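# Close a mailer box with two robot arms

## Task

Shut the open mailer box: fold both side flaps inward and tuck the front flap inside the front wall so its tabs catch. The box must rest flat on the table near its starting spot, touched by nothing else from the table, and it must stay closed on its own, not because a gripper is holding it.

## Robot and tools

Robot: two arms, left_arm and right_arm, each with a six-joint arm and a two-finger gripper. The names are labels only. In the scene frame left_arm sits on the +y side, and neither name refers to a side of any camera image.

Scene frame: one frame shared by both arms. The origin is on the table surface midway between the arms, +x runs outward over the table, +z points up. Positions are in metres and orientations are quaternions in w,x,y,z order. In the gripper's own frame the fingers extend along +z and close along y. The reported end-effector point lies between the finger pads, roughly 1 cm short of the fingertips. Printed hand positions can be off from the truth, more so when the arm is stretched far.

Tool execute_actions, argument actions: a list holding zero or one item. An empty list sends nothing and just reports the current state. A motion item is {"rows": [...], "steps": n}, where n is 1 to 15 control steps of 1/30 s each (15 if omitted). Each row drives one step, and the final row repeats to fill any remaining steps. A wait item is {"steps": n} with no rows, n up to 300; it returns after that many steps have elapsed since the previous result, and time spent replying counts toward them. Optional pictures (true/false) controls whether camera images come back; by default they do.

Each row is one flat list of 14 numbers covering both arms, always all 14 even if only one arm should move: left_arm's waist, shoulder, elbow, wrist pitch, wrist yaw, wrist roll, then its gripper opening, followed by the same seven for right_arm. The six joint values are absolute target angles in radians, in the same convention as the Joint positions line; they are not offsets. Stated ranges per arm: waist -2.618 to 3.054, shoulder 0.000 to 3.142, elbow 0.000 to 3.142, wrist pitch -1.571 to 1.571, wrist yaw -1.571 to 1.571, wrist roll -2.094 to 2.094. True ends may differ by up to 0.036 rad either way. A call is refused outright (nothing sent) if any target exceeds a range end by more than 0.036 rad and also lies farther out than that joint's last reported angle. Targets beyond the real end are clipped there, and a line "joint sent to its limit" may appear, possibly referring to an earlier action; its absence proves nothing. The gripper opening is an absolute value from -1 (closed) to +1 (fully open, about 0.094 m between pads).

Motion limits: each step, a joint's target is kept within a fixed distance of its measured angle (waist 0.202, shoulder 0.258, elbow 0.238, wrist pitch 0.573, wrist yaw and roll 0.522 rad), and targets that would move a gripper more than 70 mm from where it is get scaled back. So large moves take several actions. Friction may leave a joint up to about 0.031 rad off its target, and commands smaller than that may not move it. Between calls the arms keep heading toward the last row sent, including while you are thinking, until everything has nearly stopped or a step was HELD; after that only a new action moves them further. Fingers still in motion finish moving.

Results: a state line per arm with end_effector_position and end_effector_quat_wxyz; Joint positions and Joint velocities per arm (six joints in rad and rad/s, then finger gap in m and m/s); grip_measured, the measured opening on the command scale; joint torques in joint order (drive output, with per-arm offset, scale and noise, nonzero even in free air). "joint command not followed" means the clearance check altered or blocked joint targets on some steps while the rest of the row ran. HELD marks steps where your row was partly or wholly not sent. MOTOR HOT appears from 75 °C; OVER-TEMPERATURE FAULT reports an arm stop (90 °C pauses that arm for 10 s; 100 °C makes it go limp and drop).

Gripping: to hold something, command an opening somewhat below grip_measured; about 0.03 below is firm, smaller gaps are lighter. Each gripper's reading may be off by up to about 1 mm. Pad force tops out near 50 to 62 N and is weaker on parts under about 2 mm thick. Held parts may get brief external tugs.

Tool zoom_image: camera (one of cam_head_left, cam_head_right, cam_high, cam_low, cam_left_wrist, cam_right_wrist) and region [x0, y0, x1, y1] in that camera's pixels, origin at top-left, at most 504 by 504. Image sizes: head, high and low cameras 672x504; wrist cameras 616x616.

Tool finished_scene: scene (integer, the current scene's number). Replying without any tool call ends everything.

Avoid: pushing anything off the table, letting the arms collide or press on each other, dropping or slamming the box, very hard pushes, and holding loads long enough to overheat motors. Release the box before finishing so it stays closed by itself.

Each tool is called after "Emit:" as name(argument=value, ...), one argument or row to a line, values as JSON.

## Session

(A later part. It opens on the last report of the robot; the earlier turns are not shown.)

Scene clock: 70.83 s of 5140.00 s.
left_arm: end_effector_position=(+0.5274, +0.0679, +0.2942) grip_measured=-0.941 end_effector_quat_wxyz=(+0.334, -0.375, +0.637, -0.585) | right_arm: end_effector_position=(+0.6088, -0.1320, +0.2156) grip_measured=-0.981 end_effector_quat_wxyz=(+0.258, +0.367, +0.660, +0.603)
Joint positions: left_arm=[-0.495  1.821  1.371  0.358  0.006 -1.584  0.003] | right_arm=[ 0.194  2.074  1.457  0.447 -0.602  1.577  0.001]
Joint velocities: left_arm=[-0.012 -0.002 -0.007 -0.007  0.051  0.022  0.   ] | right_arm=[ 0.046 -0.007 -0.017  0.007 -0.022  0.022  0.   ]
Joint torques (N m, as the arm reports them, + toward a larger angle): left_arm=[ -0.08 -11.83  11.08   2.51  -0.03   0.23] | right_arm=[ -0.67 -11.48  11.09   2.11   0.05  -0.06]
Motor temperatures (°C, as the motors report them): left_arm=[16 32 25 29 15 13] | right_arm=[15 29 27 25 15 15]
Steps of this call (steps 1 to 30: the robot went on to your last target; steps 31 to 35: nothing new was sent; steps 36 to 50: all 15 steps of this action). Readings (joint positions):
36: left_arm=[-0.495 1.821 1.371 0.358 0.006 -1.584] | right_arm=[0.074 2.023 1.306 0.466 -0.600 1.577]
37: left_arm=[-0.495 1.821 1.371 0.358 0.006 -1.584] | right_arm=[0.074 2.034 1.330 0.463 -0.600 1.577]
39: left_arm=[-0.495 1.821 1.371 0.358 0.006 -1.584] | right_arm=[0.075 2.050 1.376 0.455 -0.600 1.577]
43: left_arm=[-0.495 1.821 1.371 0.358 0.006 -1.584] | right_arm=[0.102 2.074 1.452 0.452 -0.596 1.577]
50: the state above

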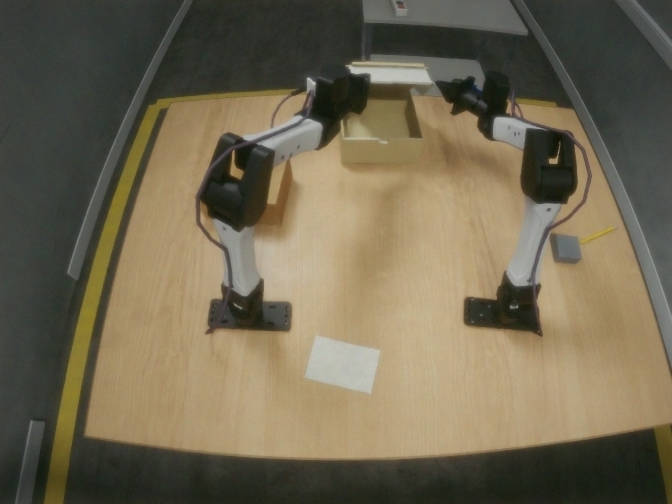

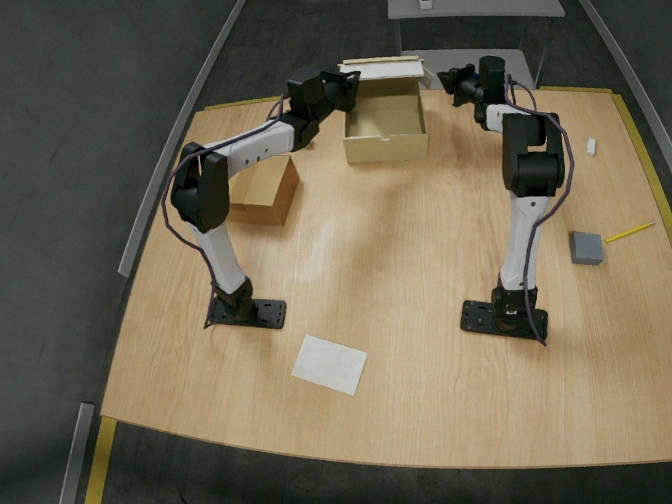

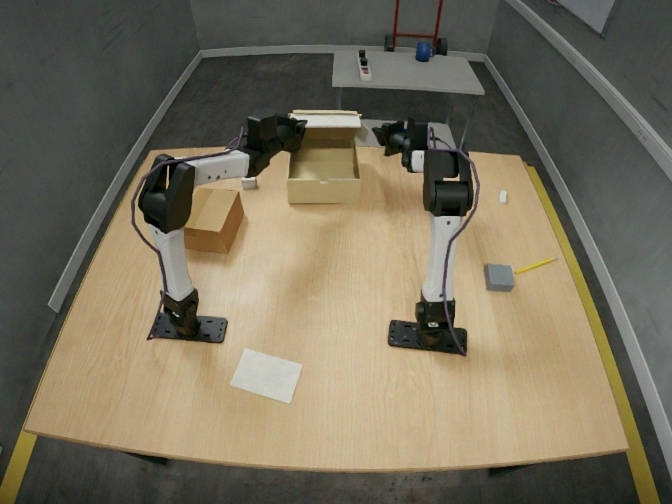

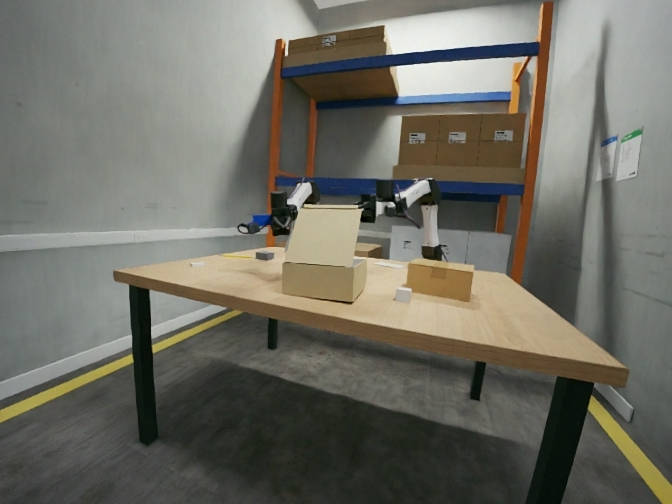

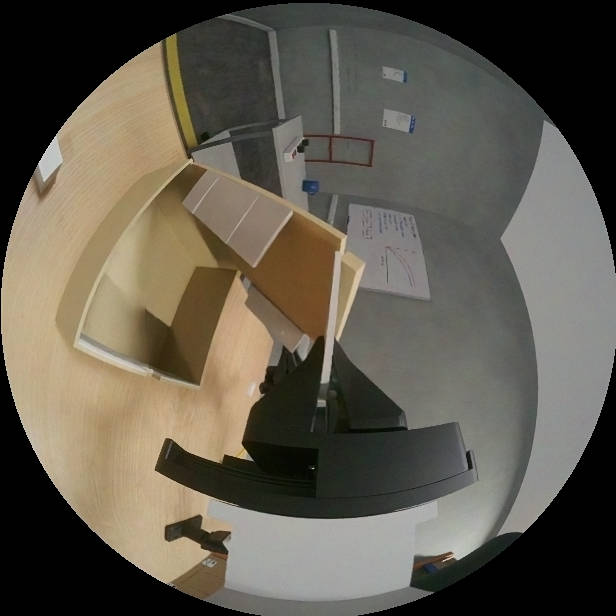

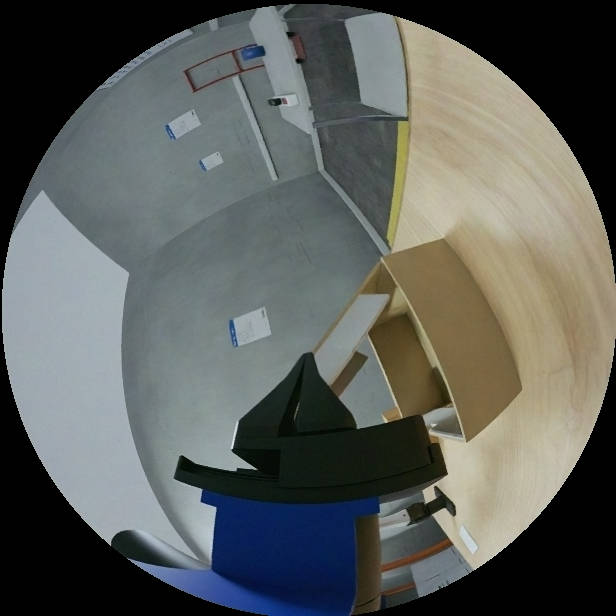

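Emit:
execute_actions(
  actions=[
    {"rows":[[-0.50,1.82,1.40,0.36,0,-1.57,-0.975,0.19,2.09,1.43,0.44,-0.6,1.57,-1],[-0.50,1.82,1.41,0.36,0,-1.57,-0.975,0.19,2.09,1.42,0.44,-0.6,1.57,-1],[-0.50,1.82,1.41,0.36,0,-1.57,-0.975,0.19,2.09,1.42,0.44,-0.6,1.57,-1],[-0.50,1.82,1.41,0.36,0,-1.57,-0.975,0.20,2.09,1.42,0.44,-0.6,1.57,-1],[-0.50,1.82,1.41,0.36,0,-1.57,-0.975,0.21,2.09,1.42,0.44,-0.6,1.57,-1],[-0.50,1.82,1.41,0.36,0,-1.57,-0.975,0.22,2.09,1.42,0.44,-0.6,1.57,-1],[-0.50,1.82,1.41,0.36,0,-1.57,-0.975,0.23,2.09,1.42,0.44,-0.6,1.57,-1],[-0.50,1.82,1.41,0.36,0,-1.57,-0.975,0.24,2.09,1.42,0.44,-0.6,1.57,-1],[-0.50,1.82,1.41,0.36,0,-1.57,-0.975,0.25,2.09,1.42,0.44,-0.6,1.57,-1],[-0.50,1.82,1.41,0.36,0,-1.57,-0.975,0.26,2.09,1.42,0.44,-0.6,1.57,-1],[-0.50,1.82,1.41,0.36,0,-1.57,-0.975,0.27,2.09,1.42,0.44,-0.6,1.57,-1]],"steps":15},
  ],
)

Scene clock: 72.83 s of 5140.00 s.
left_arm: end_effector_position=(+0.5310, +0.0710, +0.3063) grip_measured=-0.941 end_effector_quat_wxyz=(+0.347, -0.374, +0.627, -0.588) | right_arm: end_effector_position=(+0.6015, -0.1057, +0.1981) grip_measured=-0.981 end_effector_quat_wxyz=(+0.240, +0.370, +0.671, +0.596)
Joint positions: left_arm=[-0.493  1.821  1.395  0.36  -0.012 -1.576  0.003] | right_arm=[ 0.246  2.081  1.431  0.441 -0.572  1.577  0.001]
Joint velocities: left_arm=[-0.002  0.007 -0.002 -0.051 -0.022  0.022  0.   ] | right_arm=[-0.012 -0.002 -0.007 -0.051  0.066 -0.051 -0.   ]
Joint torques (N m, as the arm reports them, + toward a larger angle): left_arm=[ -0.27 -10.24  11.11   2.47   0.15   0.16] | right_arm=[  1.58 -12.09   8.47   2.15  -0.38  -0.06]
Motor temperatures (°C, as the motors report them): left_arm=[16 32 26 29 15 13] | right_arm=[15 29 27 24 15 15]
Steps of this call (steps 1 to 15: the robot went on to your last target; steps 16 to 45: nothing new was sent; steps 46 to 60: all 15 steps of this action). Readings (joint positions):
46: left_arm=[-0.495 1.821 1.374 0.358 0.006 -1.584] | right_arm=[0.188 2.074 1.455 0.446 -0.602 1.577]
47: left_arm=[-0.495 1.821 1.378 0.356 0.006 -1.584] | right_arm=[0.188 2.074 1.451 0.446 -0.602 1.577]
49: left_arm=[-0.495 1.821 1.388 0.355 0.006 -1.582] | right_arm=[0.188 2.074 1.440 0.445 -0.602 1.577]
53: left_arm=[-0.495 1.821 1.395 0.355 0.006 -1.581] | right_arm=[0.203 2.080 1.432 0.442 -0.601 1.577]
60: the state above

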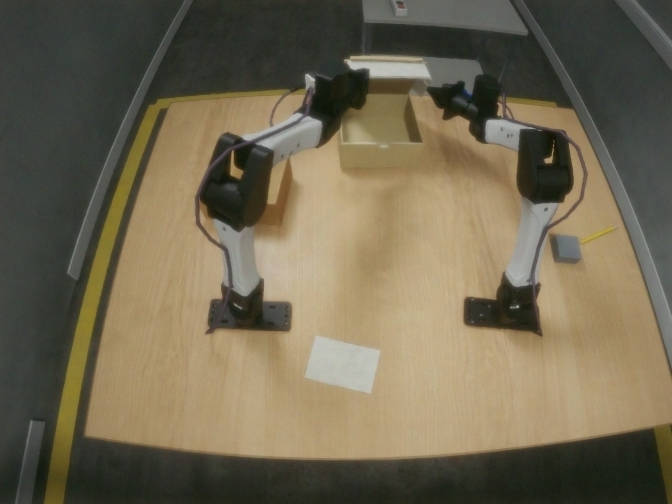

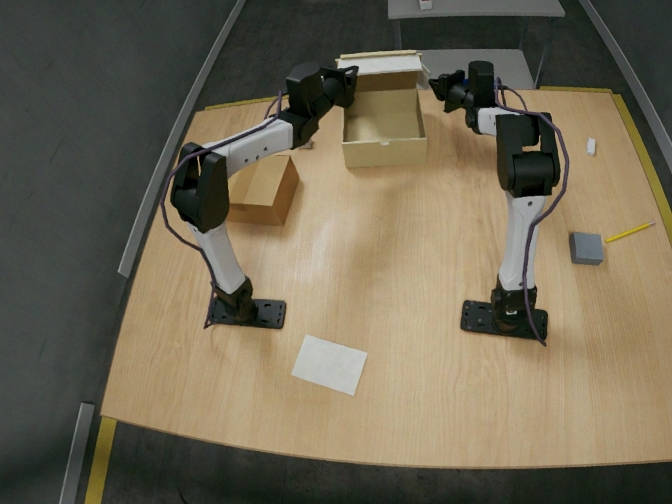

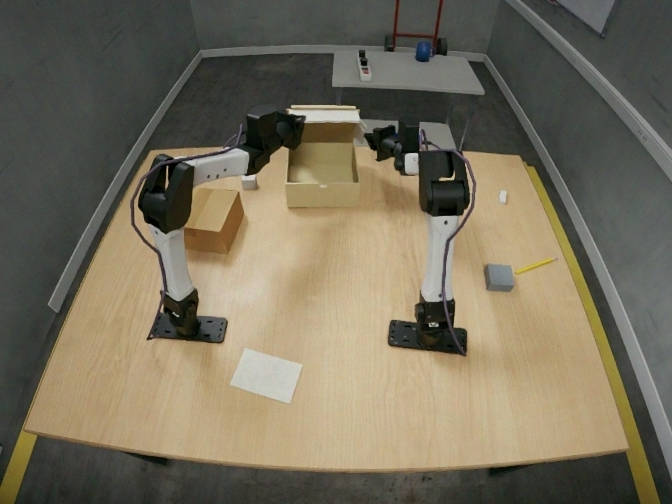

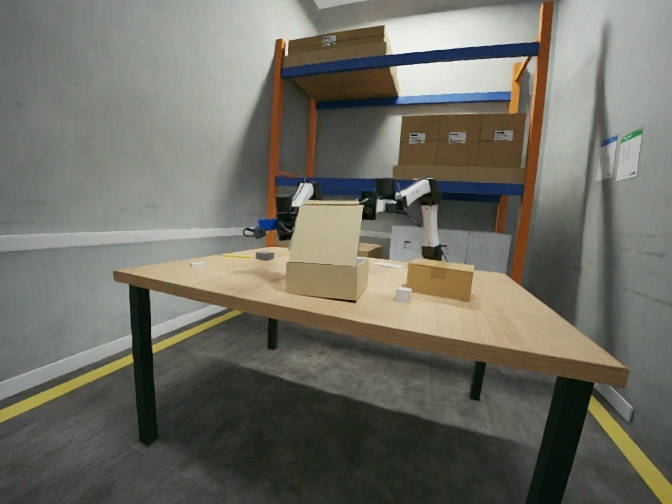

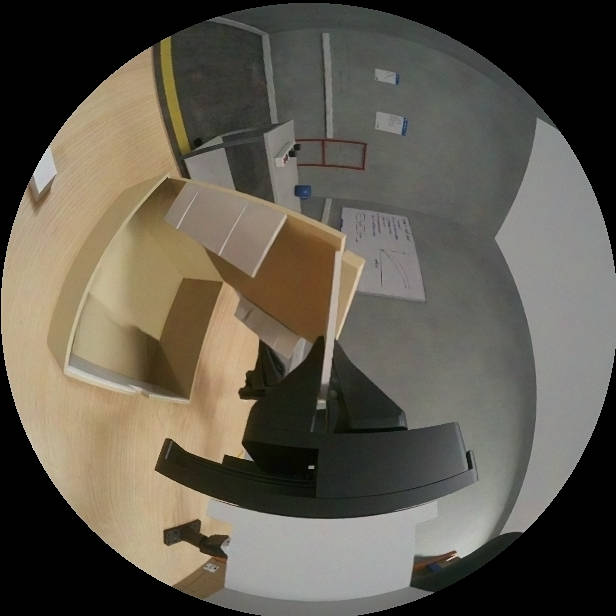

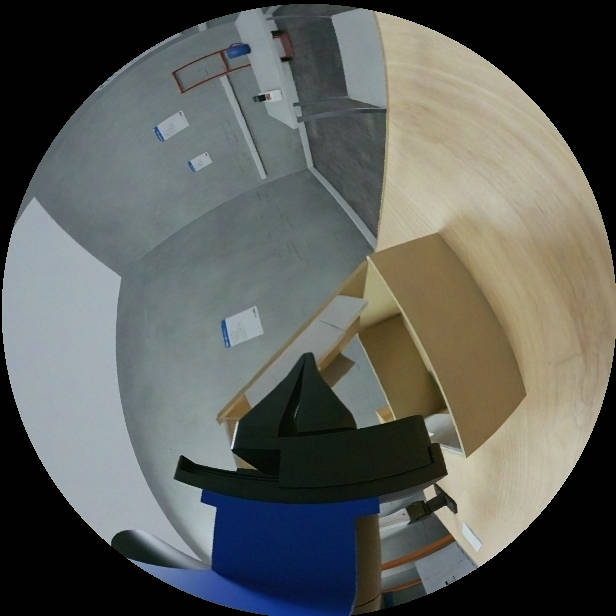

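Good contact. Continue with left counter-bias.

Emit:
execute_actions(
  actions=[
    {"rows":[[-0.51,1.82,1.41,0.36,0.02,-1.57,-0.975,0.28,2.09,1.43,0.44,-0.6,1.57,-1],[-0.51,1.82,1.41,0.36,0.02,-1.57,-0.975,0.29,2.095,1.44,0.44,-0.61,1.57,-1],[-0.51,1.82,1.41,0.36,0.02,-1.57,-0.975,0.30,2.10,1.45,0.44,-0.61,1.57,-1],[-0.51,1.82,1.41,0.36,0.03,-1.57,-0.975,0.31,2.105,1.46,0.44,-0.62,1.57,-1],[-0.52,1.82,1.41,0.36,0.03,-1.57,-0.975,0.32,2.11,1.47,0.44,-0.62,1.57,-1],[-0.52,1.82,1.41,0.36,0.03,-1.57,-0.975,0.33,2.115,1.48,0.43,-0.63,1.57,-1],[-0.52,1.82,1.41,0.36,0.03,-1.57,-0.975,0.34,2.12,1.49,0.43,-0.63,1.57,-1],[-0.52,1.82,1.41,0.36,0.03,-1.57,-0.975,0.35,2.125,1.50,0.43,-0.63,1.57,-1],[-0.52,1.82,1.41,0.36,0.03,-1.57,-0.975,0.36,2.13,1.51,0.43,-0.63,1.57,-1]],"steps":15},
  ],
)

Scene clock: 74.37 s of 5140.00 s.
left_arm: end_effector_position=(+0.5290, +0.0673, +0.3066) grip_measured=-0.941 end_effector_quat_wxyz=(+0.348, -0.369, +0.630, -0.588) | right_arm: end_effector_position=(+0.5910, -0.0435, +0.1963) grip_measured=-0.981 end_effector_quat_wxyz=(+0.202, +0.328, +0.691, +0.611)
Joint positions: left_arm=[-0.5    1.821  1.395  0.361 -0.012 -1.568  0.003] | right_arm=[ 0.346  2.122  1.487  0.427 -0.596  1.577  0.001]
Joint velocities: left_arm=[-0.139  0.002  0.007  0.022  0.095 -0.007 -0.001] | right_arm=[ 0.237 -0.007 -0.027  0.022 -0.212  0.022  0.001]
Joint torques (N m, as the arm reports them, + toward a larger angle): left_arm=[ -0.65 -10.28  11.18   2.47   0.25   0.11] | right_arm=[  0.34 -12.52  11.82   2.19  -0.11  -0.06]
Motor temperatures (°C, as the motors report them): left_arm=[16 32 26 29 15 13] | right_arm=[15 29 27 24 15 15]
Steps of this call (steps 1 to 15: the robot went on to your last target; steps 16 to 31: nothing new was sent; steps 32 to 46: all 15 steps of this action). Readings (joint positions):
32: left_arm=[-0.493 1.821 1.395 0.360 -0.012 -1.576] | right_arm=[0.247 2.081 1.431 0.441 -0.570 1.577]
33: left_arm=[-0.493 1.821 1.395 0.360 -0.012 -1.576] | right_arm=[0.248 2.081 1.431 0.441 -0.569 1.577]
35: left_arm=[-0.493 1.821 1.395 0.360 -0.012 -1.575] | right_arm=[0.254 2.083 1.433 0.441 -0.566 1.577]
39: left_arm=[-0.493 1.821 1.395 0.361 -0.018 -1.571] | right_arm=[0.285 2.107 1.464 0.433 -0.566 1.577]
46: the state above

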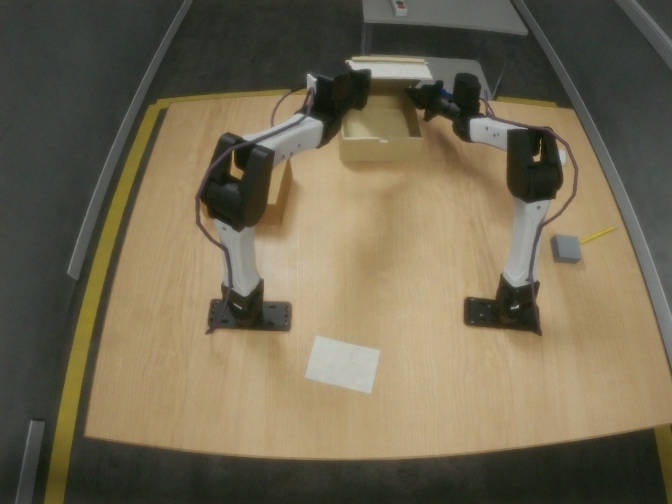

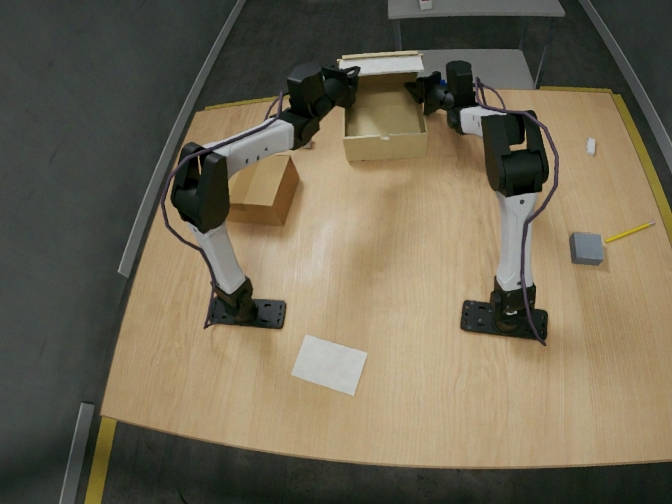

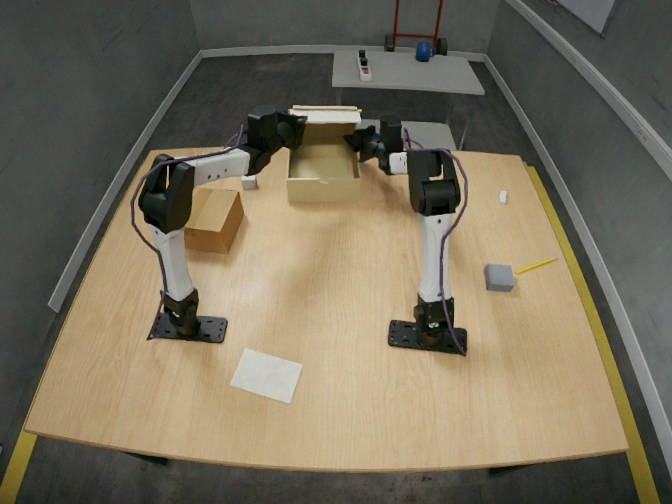

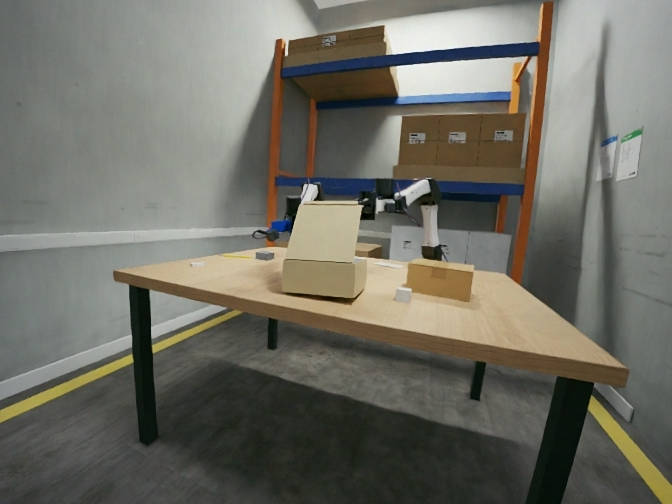

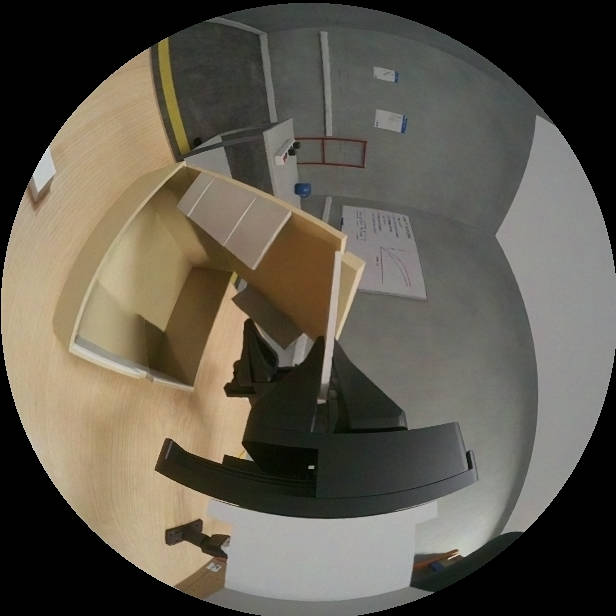

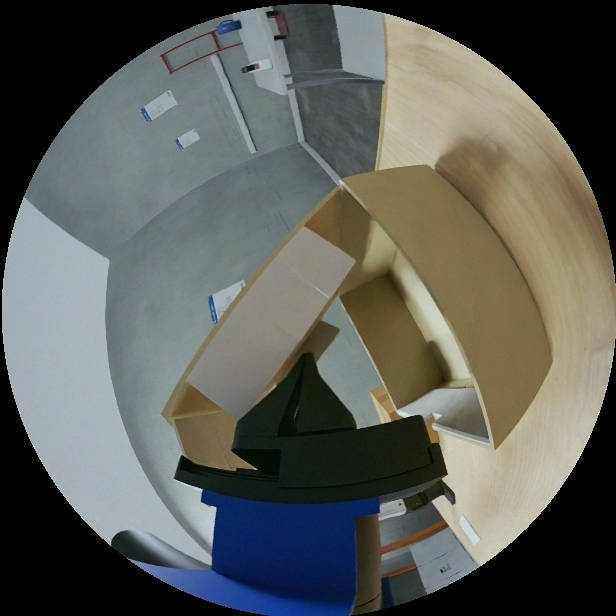

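Emit:
execute_actions(
  actions=[
    {"rows":[[-0.52,1.82,1.41,0.36,0.03,-1.57,-0.975,0.37,2.13,1.51,0.43,-0.63,1.57,-1],[-0.52,1.82,1.41,0.36,0.03,-1.57,-0.975,0.38,2.13,1.51,0.43,-0.63,1.57,-1],[-0.52,1.82,1.41,0.36,0.03,-1.57,-0.975,0.39,2.13,1.51,0.43,-0.63,1.57,-1],[-0.52,1.82,1.41,0.36,0.03,-1.57,-0.975,0.40,2.13,1.51,0.43,-0.63,1.57,-1],[-0.52,1.82,1.41,0.36,0.03,-1.57,-0.975,0.41,2.13,1.51,0.43,-0.63,1.57,-1]],"steps":15},
  ],
)

Scene clock: 75.57 s of 5140.00 s.
left_arm: end_effector_position=(+0.5218, +0.0549, +0.3066) grip_measured=-0.941 end_effector_quat_wxyz=(+0.332, -0.357, +0.637, -0.598) | right_arm: end_effector_position=(+0.5716, -0.0033, +0.1969) grip_measured=-0.981 end_effector_quat_wxyz=(+0.171, +0.296, +0.705, +0.622)
Joint positions: left_arm=[-0.515  1.821  1.395  0.361  0.018 -1.573  0.003] | right_arm=[ 0.411  2.122  1.487  0.427 -0.627  1.577  0.001]
Joint velocities: left_arm=[-0.012 -0.002 -0.012 -0.022  0.022  0.007 -0.001] | right_arm=[ 0.002 -0.022 -0.012 -0.051 -0.007  0.007 -0.001]
Joint torques (N m, as the arm reports them, + toward a larger angle): left_arm=[ -0.05 -10.29  11.21   2.48   0.13   0.13] | right_arm=[  0.39 -12.44  11.96   2.2   -0.15  -0.06]
Motor temperatures (°C, as the motors report them): left_arm=[16 32 26 29 15 13] | right_arm=[15 29 27 24 15 15]
Steps of this call (steps 1 to 21: the robot went on to your last target; steps 22 to 36: all 15 steps of this action). Readings (joint positions):
22: left_arm=[-0.515 1.821 1.395 0.361 0.008 -1.572] | right_arm=[0.362 2.122 1.487 0.427 -0.625 1.577]
23: left_arm=[-0.515 1.821 1.395 0.361 0.008 -1.572] | right_arm=[0.362 2.122 1.487 0.427 -0.625 1.577]
25: left_arm=[-0.515 1.821 1.395 0.361 0.009 -1.572] | right_arm=[0.368 2.122 1.487 0.427 -0.625 1.577]
29: left_arm=[-0.515 1.821 1.395 0.361 0.014 -1.572] | right_arm=[0.397 2.122 1.487 0.427 -0.625 1.577]
36: the state above

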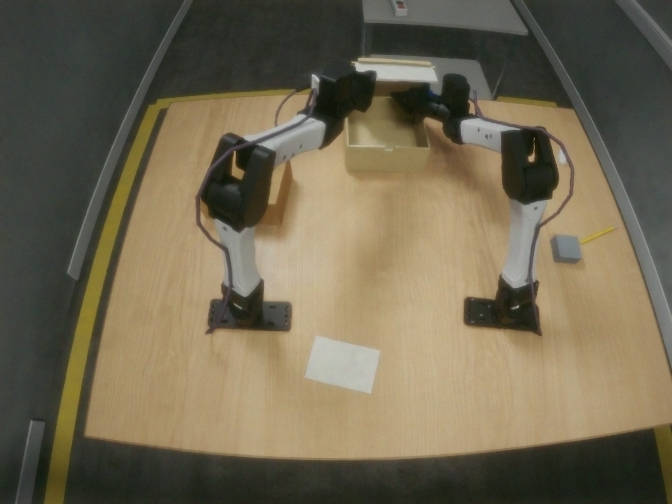

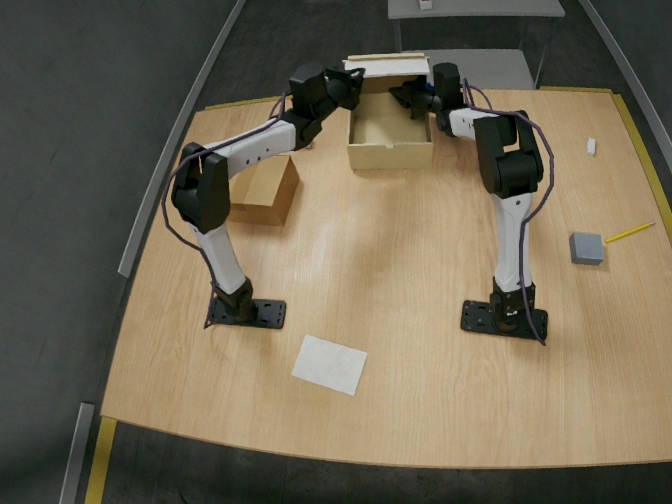

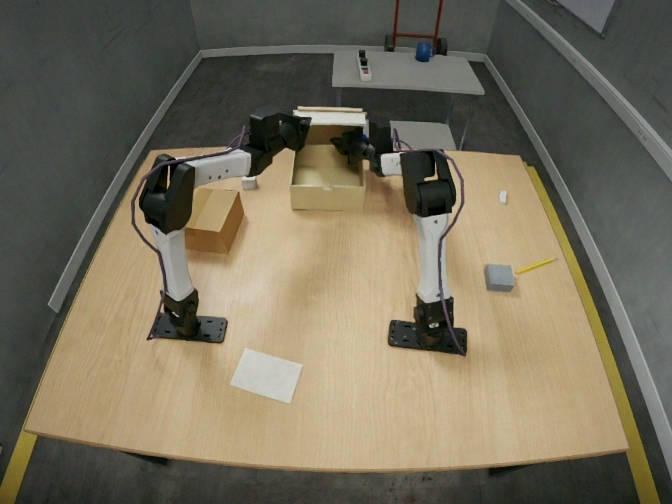

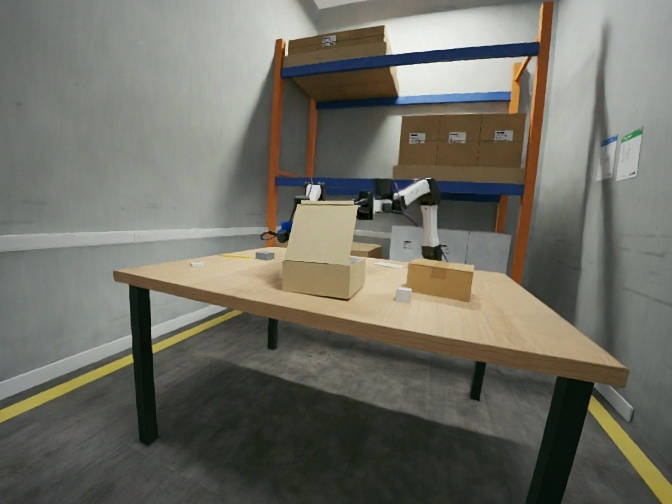

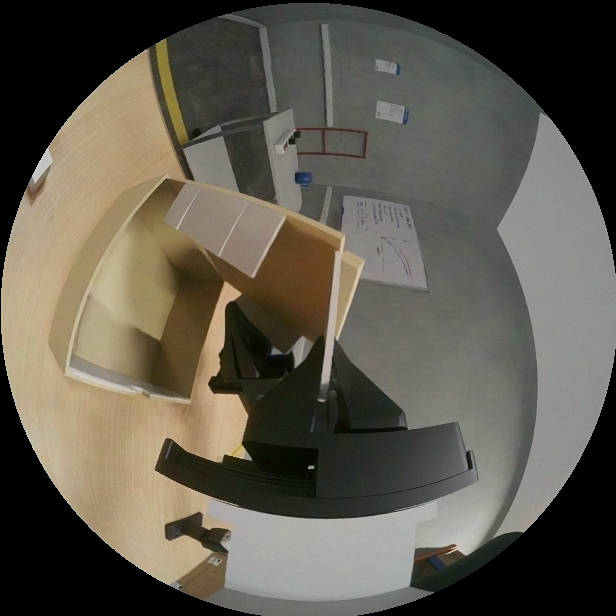

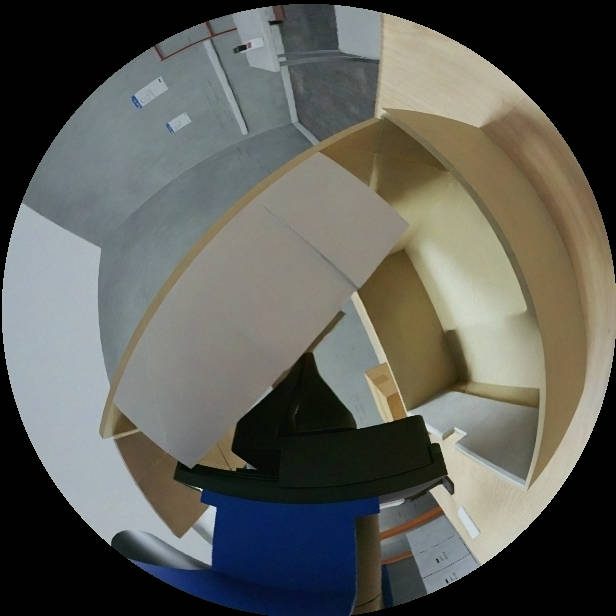

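Box is in good position. Retract right and check.

Emit:
execute_actions(
  actions=[
    {"rows":[[-0.52,1.82,1.41,0.36,0.03,-1.57,-0.975,0.41,2.05,1.38,0.47,-0.63,1.57,-1],[-0.52,1.82,1.41,0.36,0.03,-1.57,-0.975,0.41,2.05,1.38,0.47,-0.63,1.57,-1],[-0.52,1.82,1.41,0.36,0.03,-1.57,-0.975,0.41,2.05,1.38,0.47,-0.63,1.57,-1],[-0.52,1.82,1.41,0.36,0.03,-1.57,-0.975,0.40,1.96,1.25,0.51,-0.63,1.57,-1],[-0.52,1.82,1.41,0.36,0.03,-1.57,-0.975,0.40,1.96,1.25,0.51,-0.63,1.57,-1],[-0.52,1.82,1.41,0.36,0.03,-1.57,-0.975,0.40,1.96,1.25,0.51,-0.63,1.57,-1],[-0.52,1.82,1.41,0.36,0.03,-1.57,-0.975,0.34,1.86,1.12,0.54,-0.63,1.57,-1],[-0.52,1.82,1.41,0.36,0.03,-1.57,-0.975,0.34,1.86,1.12,0.54,-0.63,1.57,-1],[-0.52,1.82,1.41,0.36,0.03,-1.57,-0.975,0.34,1.86,1.12,0.54,-0.63,1.57,-1],[-0.52,1.82,1.41,0.36,0.03,-1.57,-0.975,0.26,1.78,1.02,0.56,-0.63,1.57,-1],[-0.52,1.82,1.41,0.36,0.03,-1.57,-0.975,0.22,1.78,1.02,0.56,-0.63,1.57,-1],[-0.52,1.82,1.41,0.36,0.03,-1.57,-0.975,0.18,1.78,1.02,0.56,-0.63,1.57,-1],[-0.52,1.82,1.41,0.36,0.03,-1.57,-0.975,0.14,1.78,1.02,0.56,-0.63,1.57,-1],[-0.52,1.82,1.41,0.36,0.03,-1.57,-0.975,0.10,1.78,1.02,0.56,-0.63,1.57,-1]],"steps":15},
  ],
  pictures=false,
)

Emit:
execute_actions(
  actions=[
    {"steps":12},
  ],
)

Emit:
zoom_image(
  camera="cam_high",
  region=[250, 80, 430, 220],
)

Scene clock: 77.23 s of 5140.00 s.
left_arm: end_effector_position=(+0.5216, +0.0547, +0.3066) grip_measured=-0.941 end_effector_quat_wxyz=(+0.332, -0.356, +0.637, -0.598) | right_arm: end_effector_position=(+0.5248, -0.1570, +0.1986) grip_measured=-0.981 end_effector_quat_wxyz=(+0.244, +0.390, +0.662, +0.592)
Joint positions: left_arm=[-0.515  1.821  1.395  0.361  0.02  -1.573  0.003] | right_arm=[ 0.144  1.794  1.038  0.53  -0.636  1.576  0.001]
Joint velocities: left_arm=[ 0.017  0.002 -0.017 -0.007  0.007  0.022 -0.   ] | right_arm=[-1.272 -0.037 -0.017  0.271  0.125  0.007  0.001]
Joint torques (N m, as the arm reports them, + toward a larger angle): left_arm=[ -0.04 -10.29  11.2    2.49   0.14   0.12] | right_arm=[  2.47 -10.67   7.47   2.07  -0.23  -0.04]
Motor temperatures (°C, as the motors report them): left_arm=[16 32 26 29 15 13] | right_arm=[15 30 27 25 15 15]
Steps of this call (steps 1 to 15: the robot went on to your last target; steps 16 to 35: nothing new was sent; steps 36 to 50: all 15 steps of this action). Readings (joint positions):
36: left_arm=[-0.515 1.821 1.395 0.361 0.020 -1.573] | right_arm=[0.411 2.114 1.470 0.438 -0.626 1.577]
37: left_arm=[-0.515 1.821 1.395 0.361 0.020 -1.573] | right_arm=[0.411 2.097 1.438 0.442 -0.626 1.577]
39: left_arm=[-0.515 1.821 1.395 0.361 0.020 -1.573] | right_arm=[0.411 2.062 1.376 0.457 -0.625 1.576]
43: left_arm=[-0.515 1.821 1.395 0.361 0.020 -1.573] | right_arm=[0.395 1.939 1.193 0.483 -0.630 1.576]
50: the state above

Scene clock: 77.63 s of 5140.00 s.
left_arm: end_effector_position=(+0.5216, +0.0547, +0.3066) grip_measured=-0.941 end_effector_quat_wxyz=(+0.332, -0.356, +0.637, -0.598) | right_arm: end_effector_position=(+0.5307, -0.1830, +0.2014) grip_measured=-0.981 end_effector_quat_wxyz=(+0.266, +0.404, +0.650, +0.586)
Joint positions: left_arm=[-0.515  1.821  1.395  0.361  0.02  -1.573  0.003] | right_arm=[ 0.096  1.794  1.038  0.543 -0.625  1.576  0.001]
Joint velocities: left_arm=[ 0.012  0.002  0.002 -0.051  0.007 -0.007 -0.001] | right_arm=[-0.022  0.012  0.022 -0.022  0.037  0.037  0.001]
Joint torques (N m, as the arm reports them, + toward a larger angle): left_arm=[ -0.03 -10.3   11.21   2.48   0.14   0.12] | right_arm=[  0.6  -10.76   7.47   2.38  -0.09  -0.04]
Motor temperatures (°C, as the motors report them): left_arm=[16 33 26 29 15 13] | right_arm=[15 30 27 25 15 15]
Steps of this call (steps 1 to 12: the robot went on to your last target). Readings (joint positions):
1: left_arm=[-0.515 1.821 1.395 0.361 0.020 -1.573] | right_arm=[0.106 1.794 1.038 0.537 -0.630 1.576]
2: left_arm=[-0.515 1.821 1.395 0.361 0.020 -1.573] | right_arm=[0.082 1.794 1.038 0.539 -0.624 1.576]
4: left_arm=[-0.515 1.821 1.395 0.361 0.020 -1.573] | right_arm=[0.068 1.794 1.038 0.540 -0.619 1.576]
8: left_arm=[-0.515 1.821 1.395 0.361 0.020 -1.573] | right_arm=[0.090 1.794 1.038 0.542 -0.622 1.576]
12: the state above

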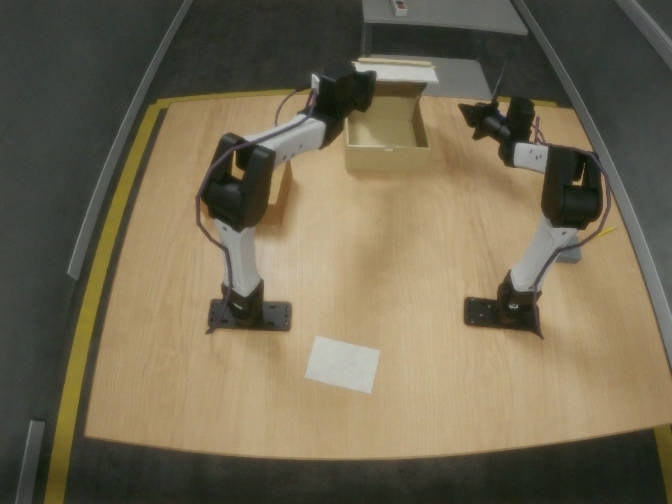

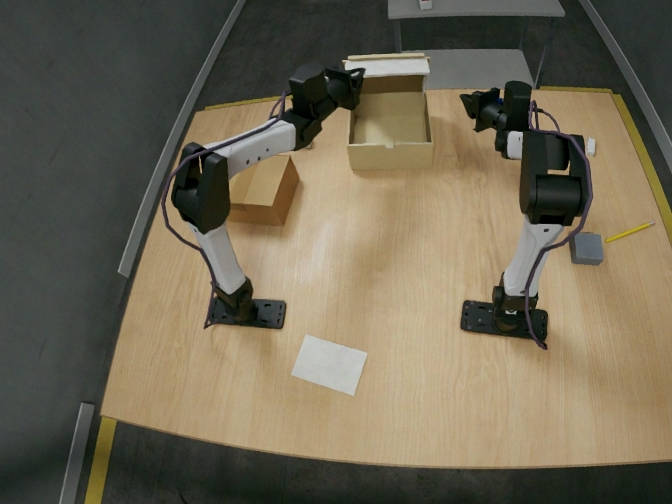

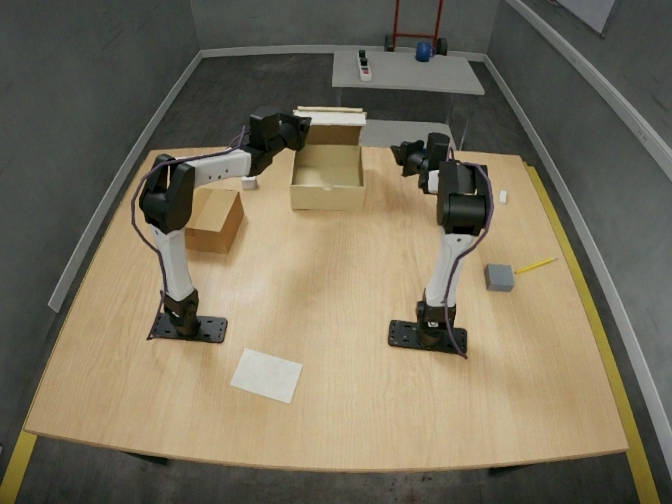

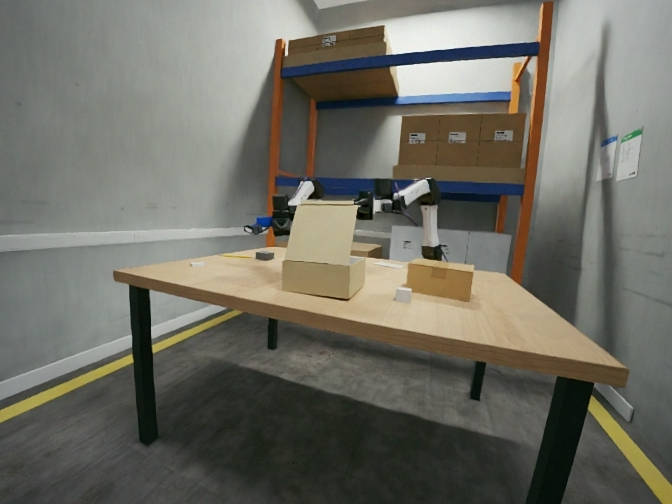

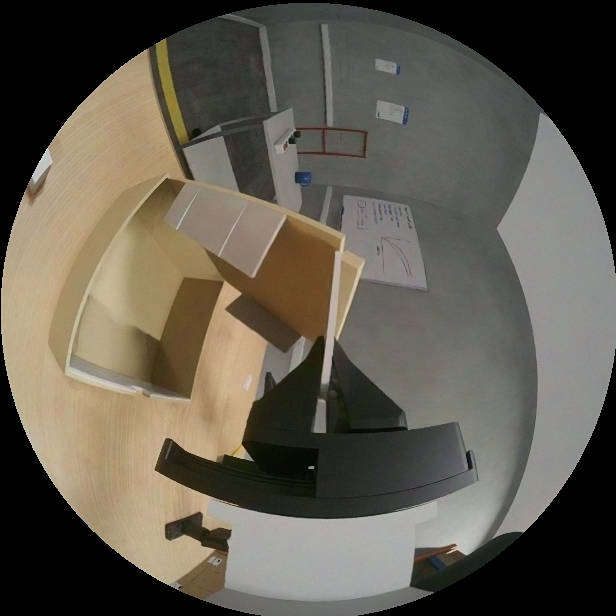

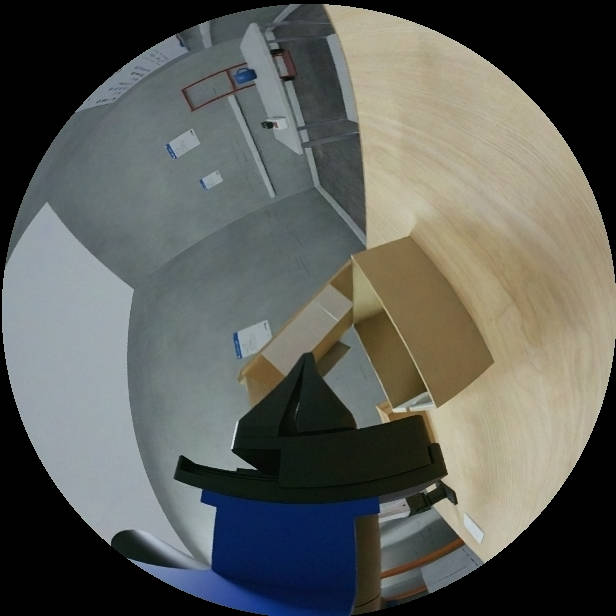

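Region (250, 80, 430, 220) of cam_high's 672x504 image, scaled by 2.800, with more detail than that image has.

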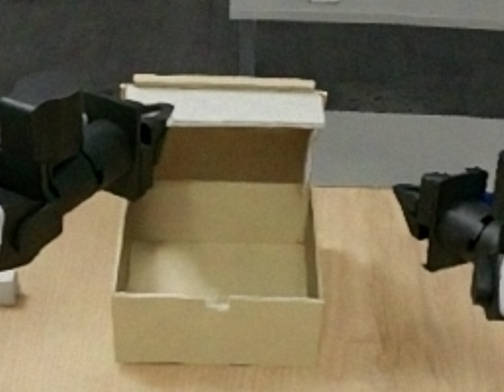

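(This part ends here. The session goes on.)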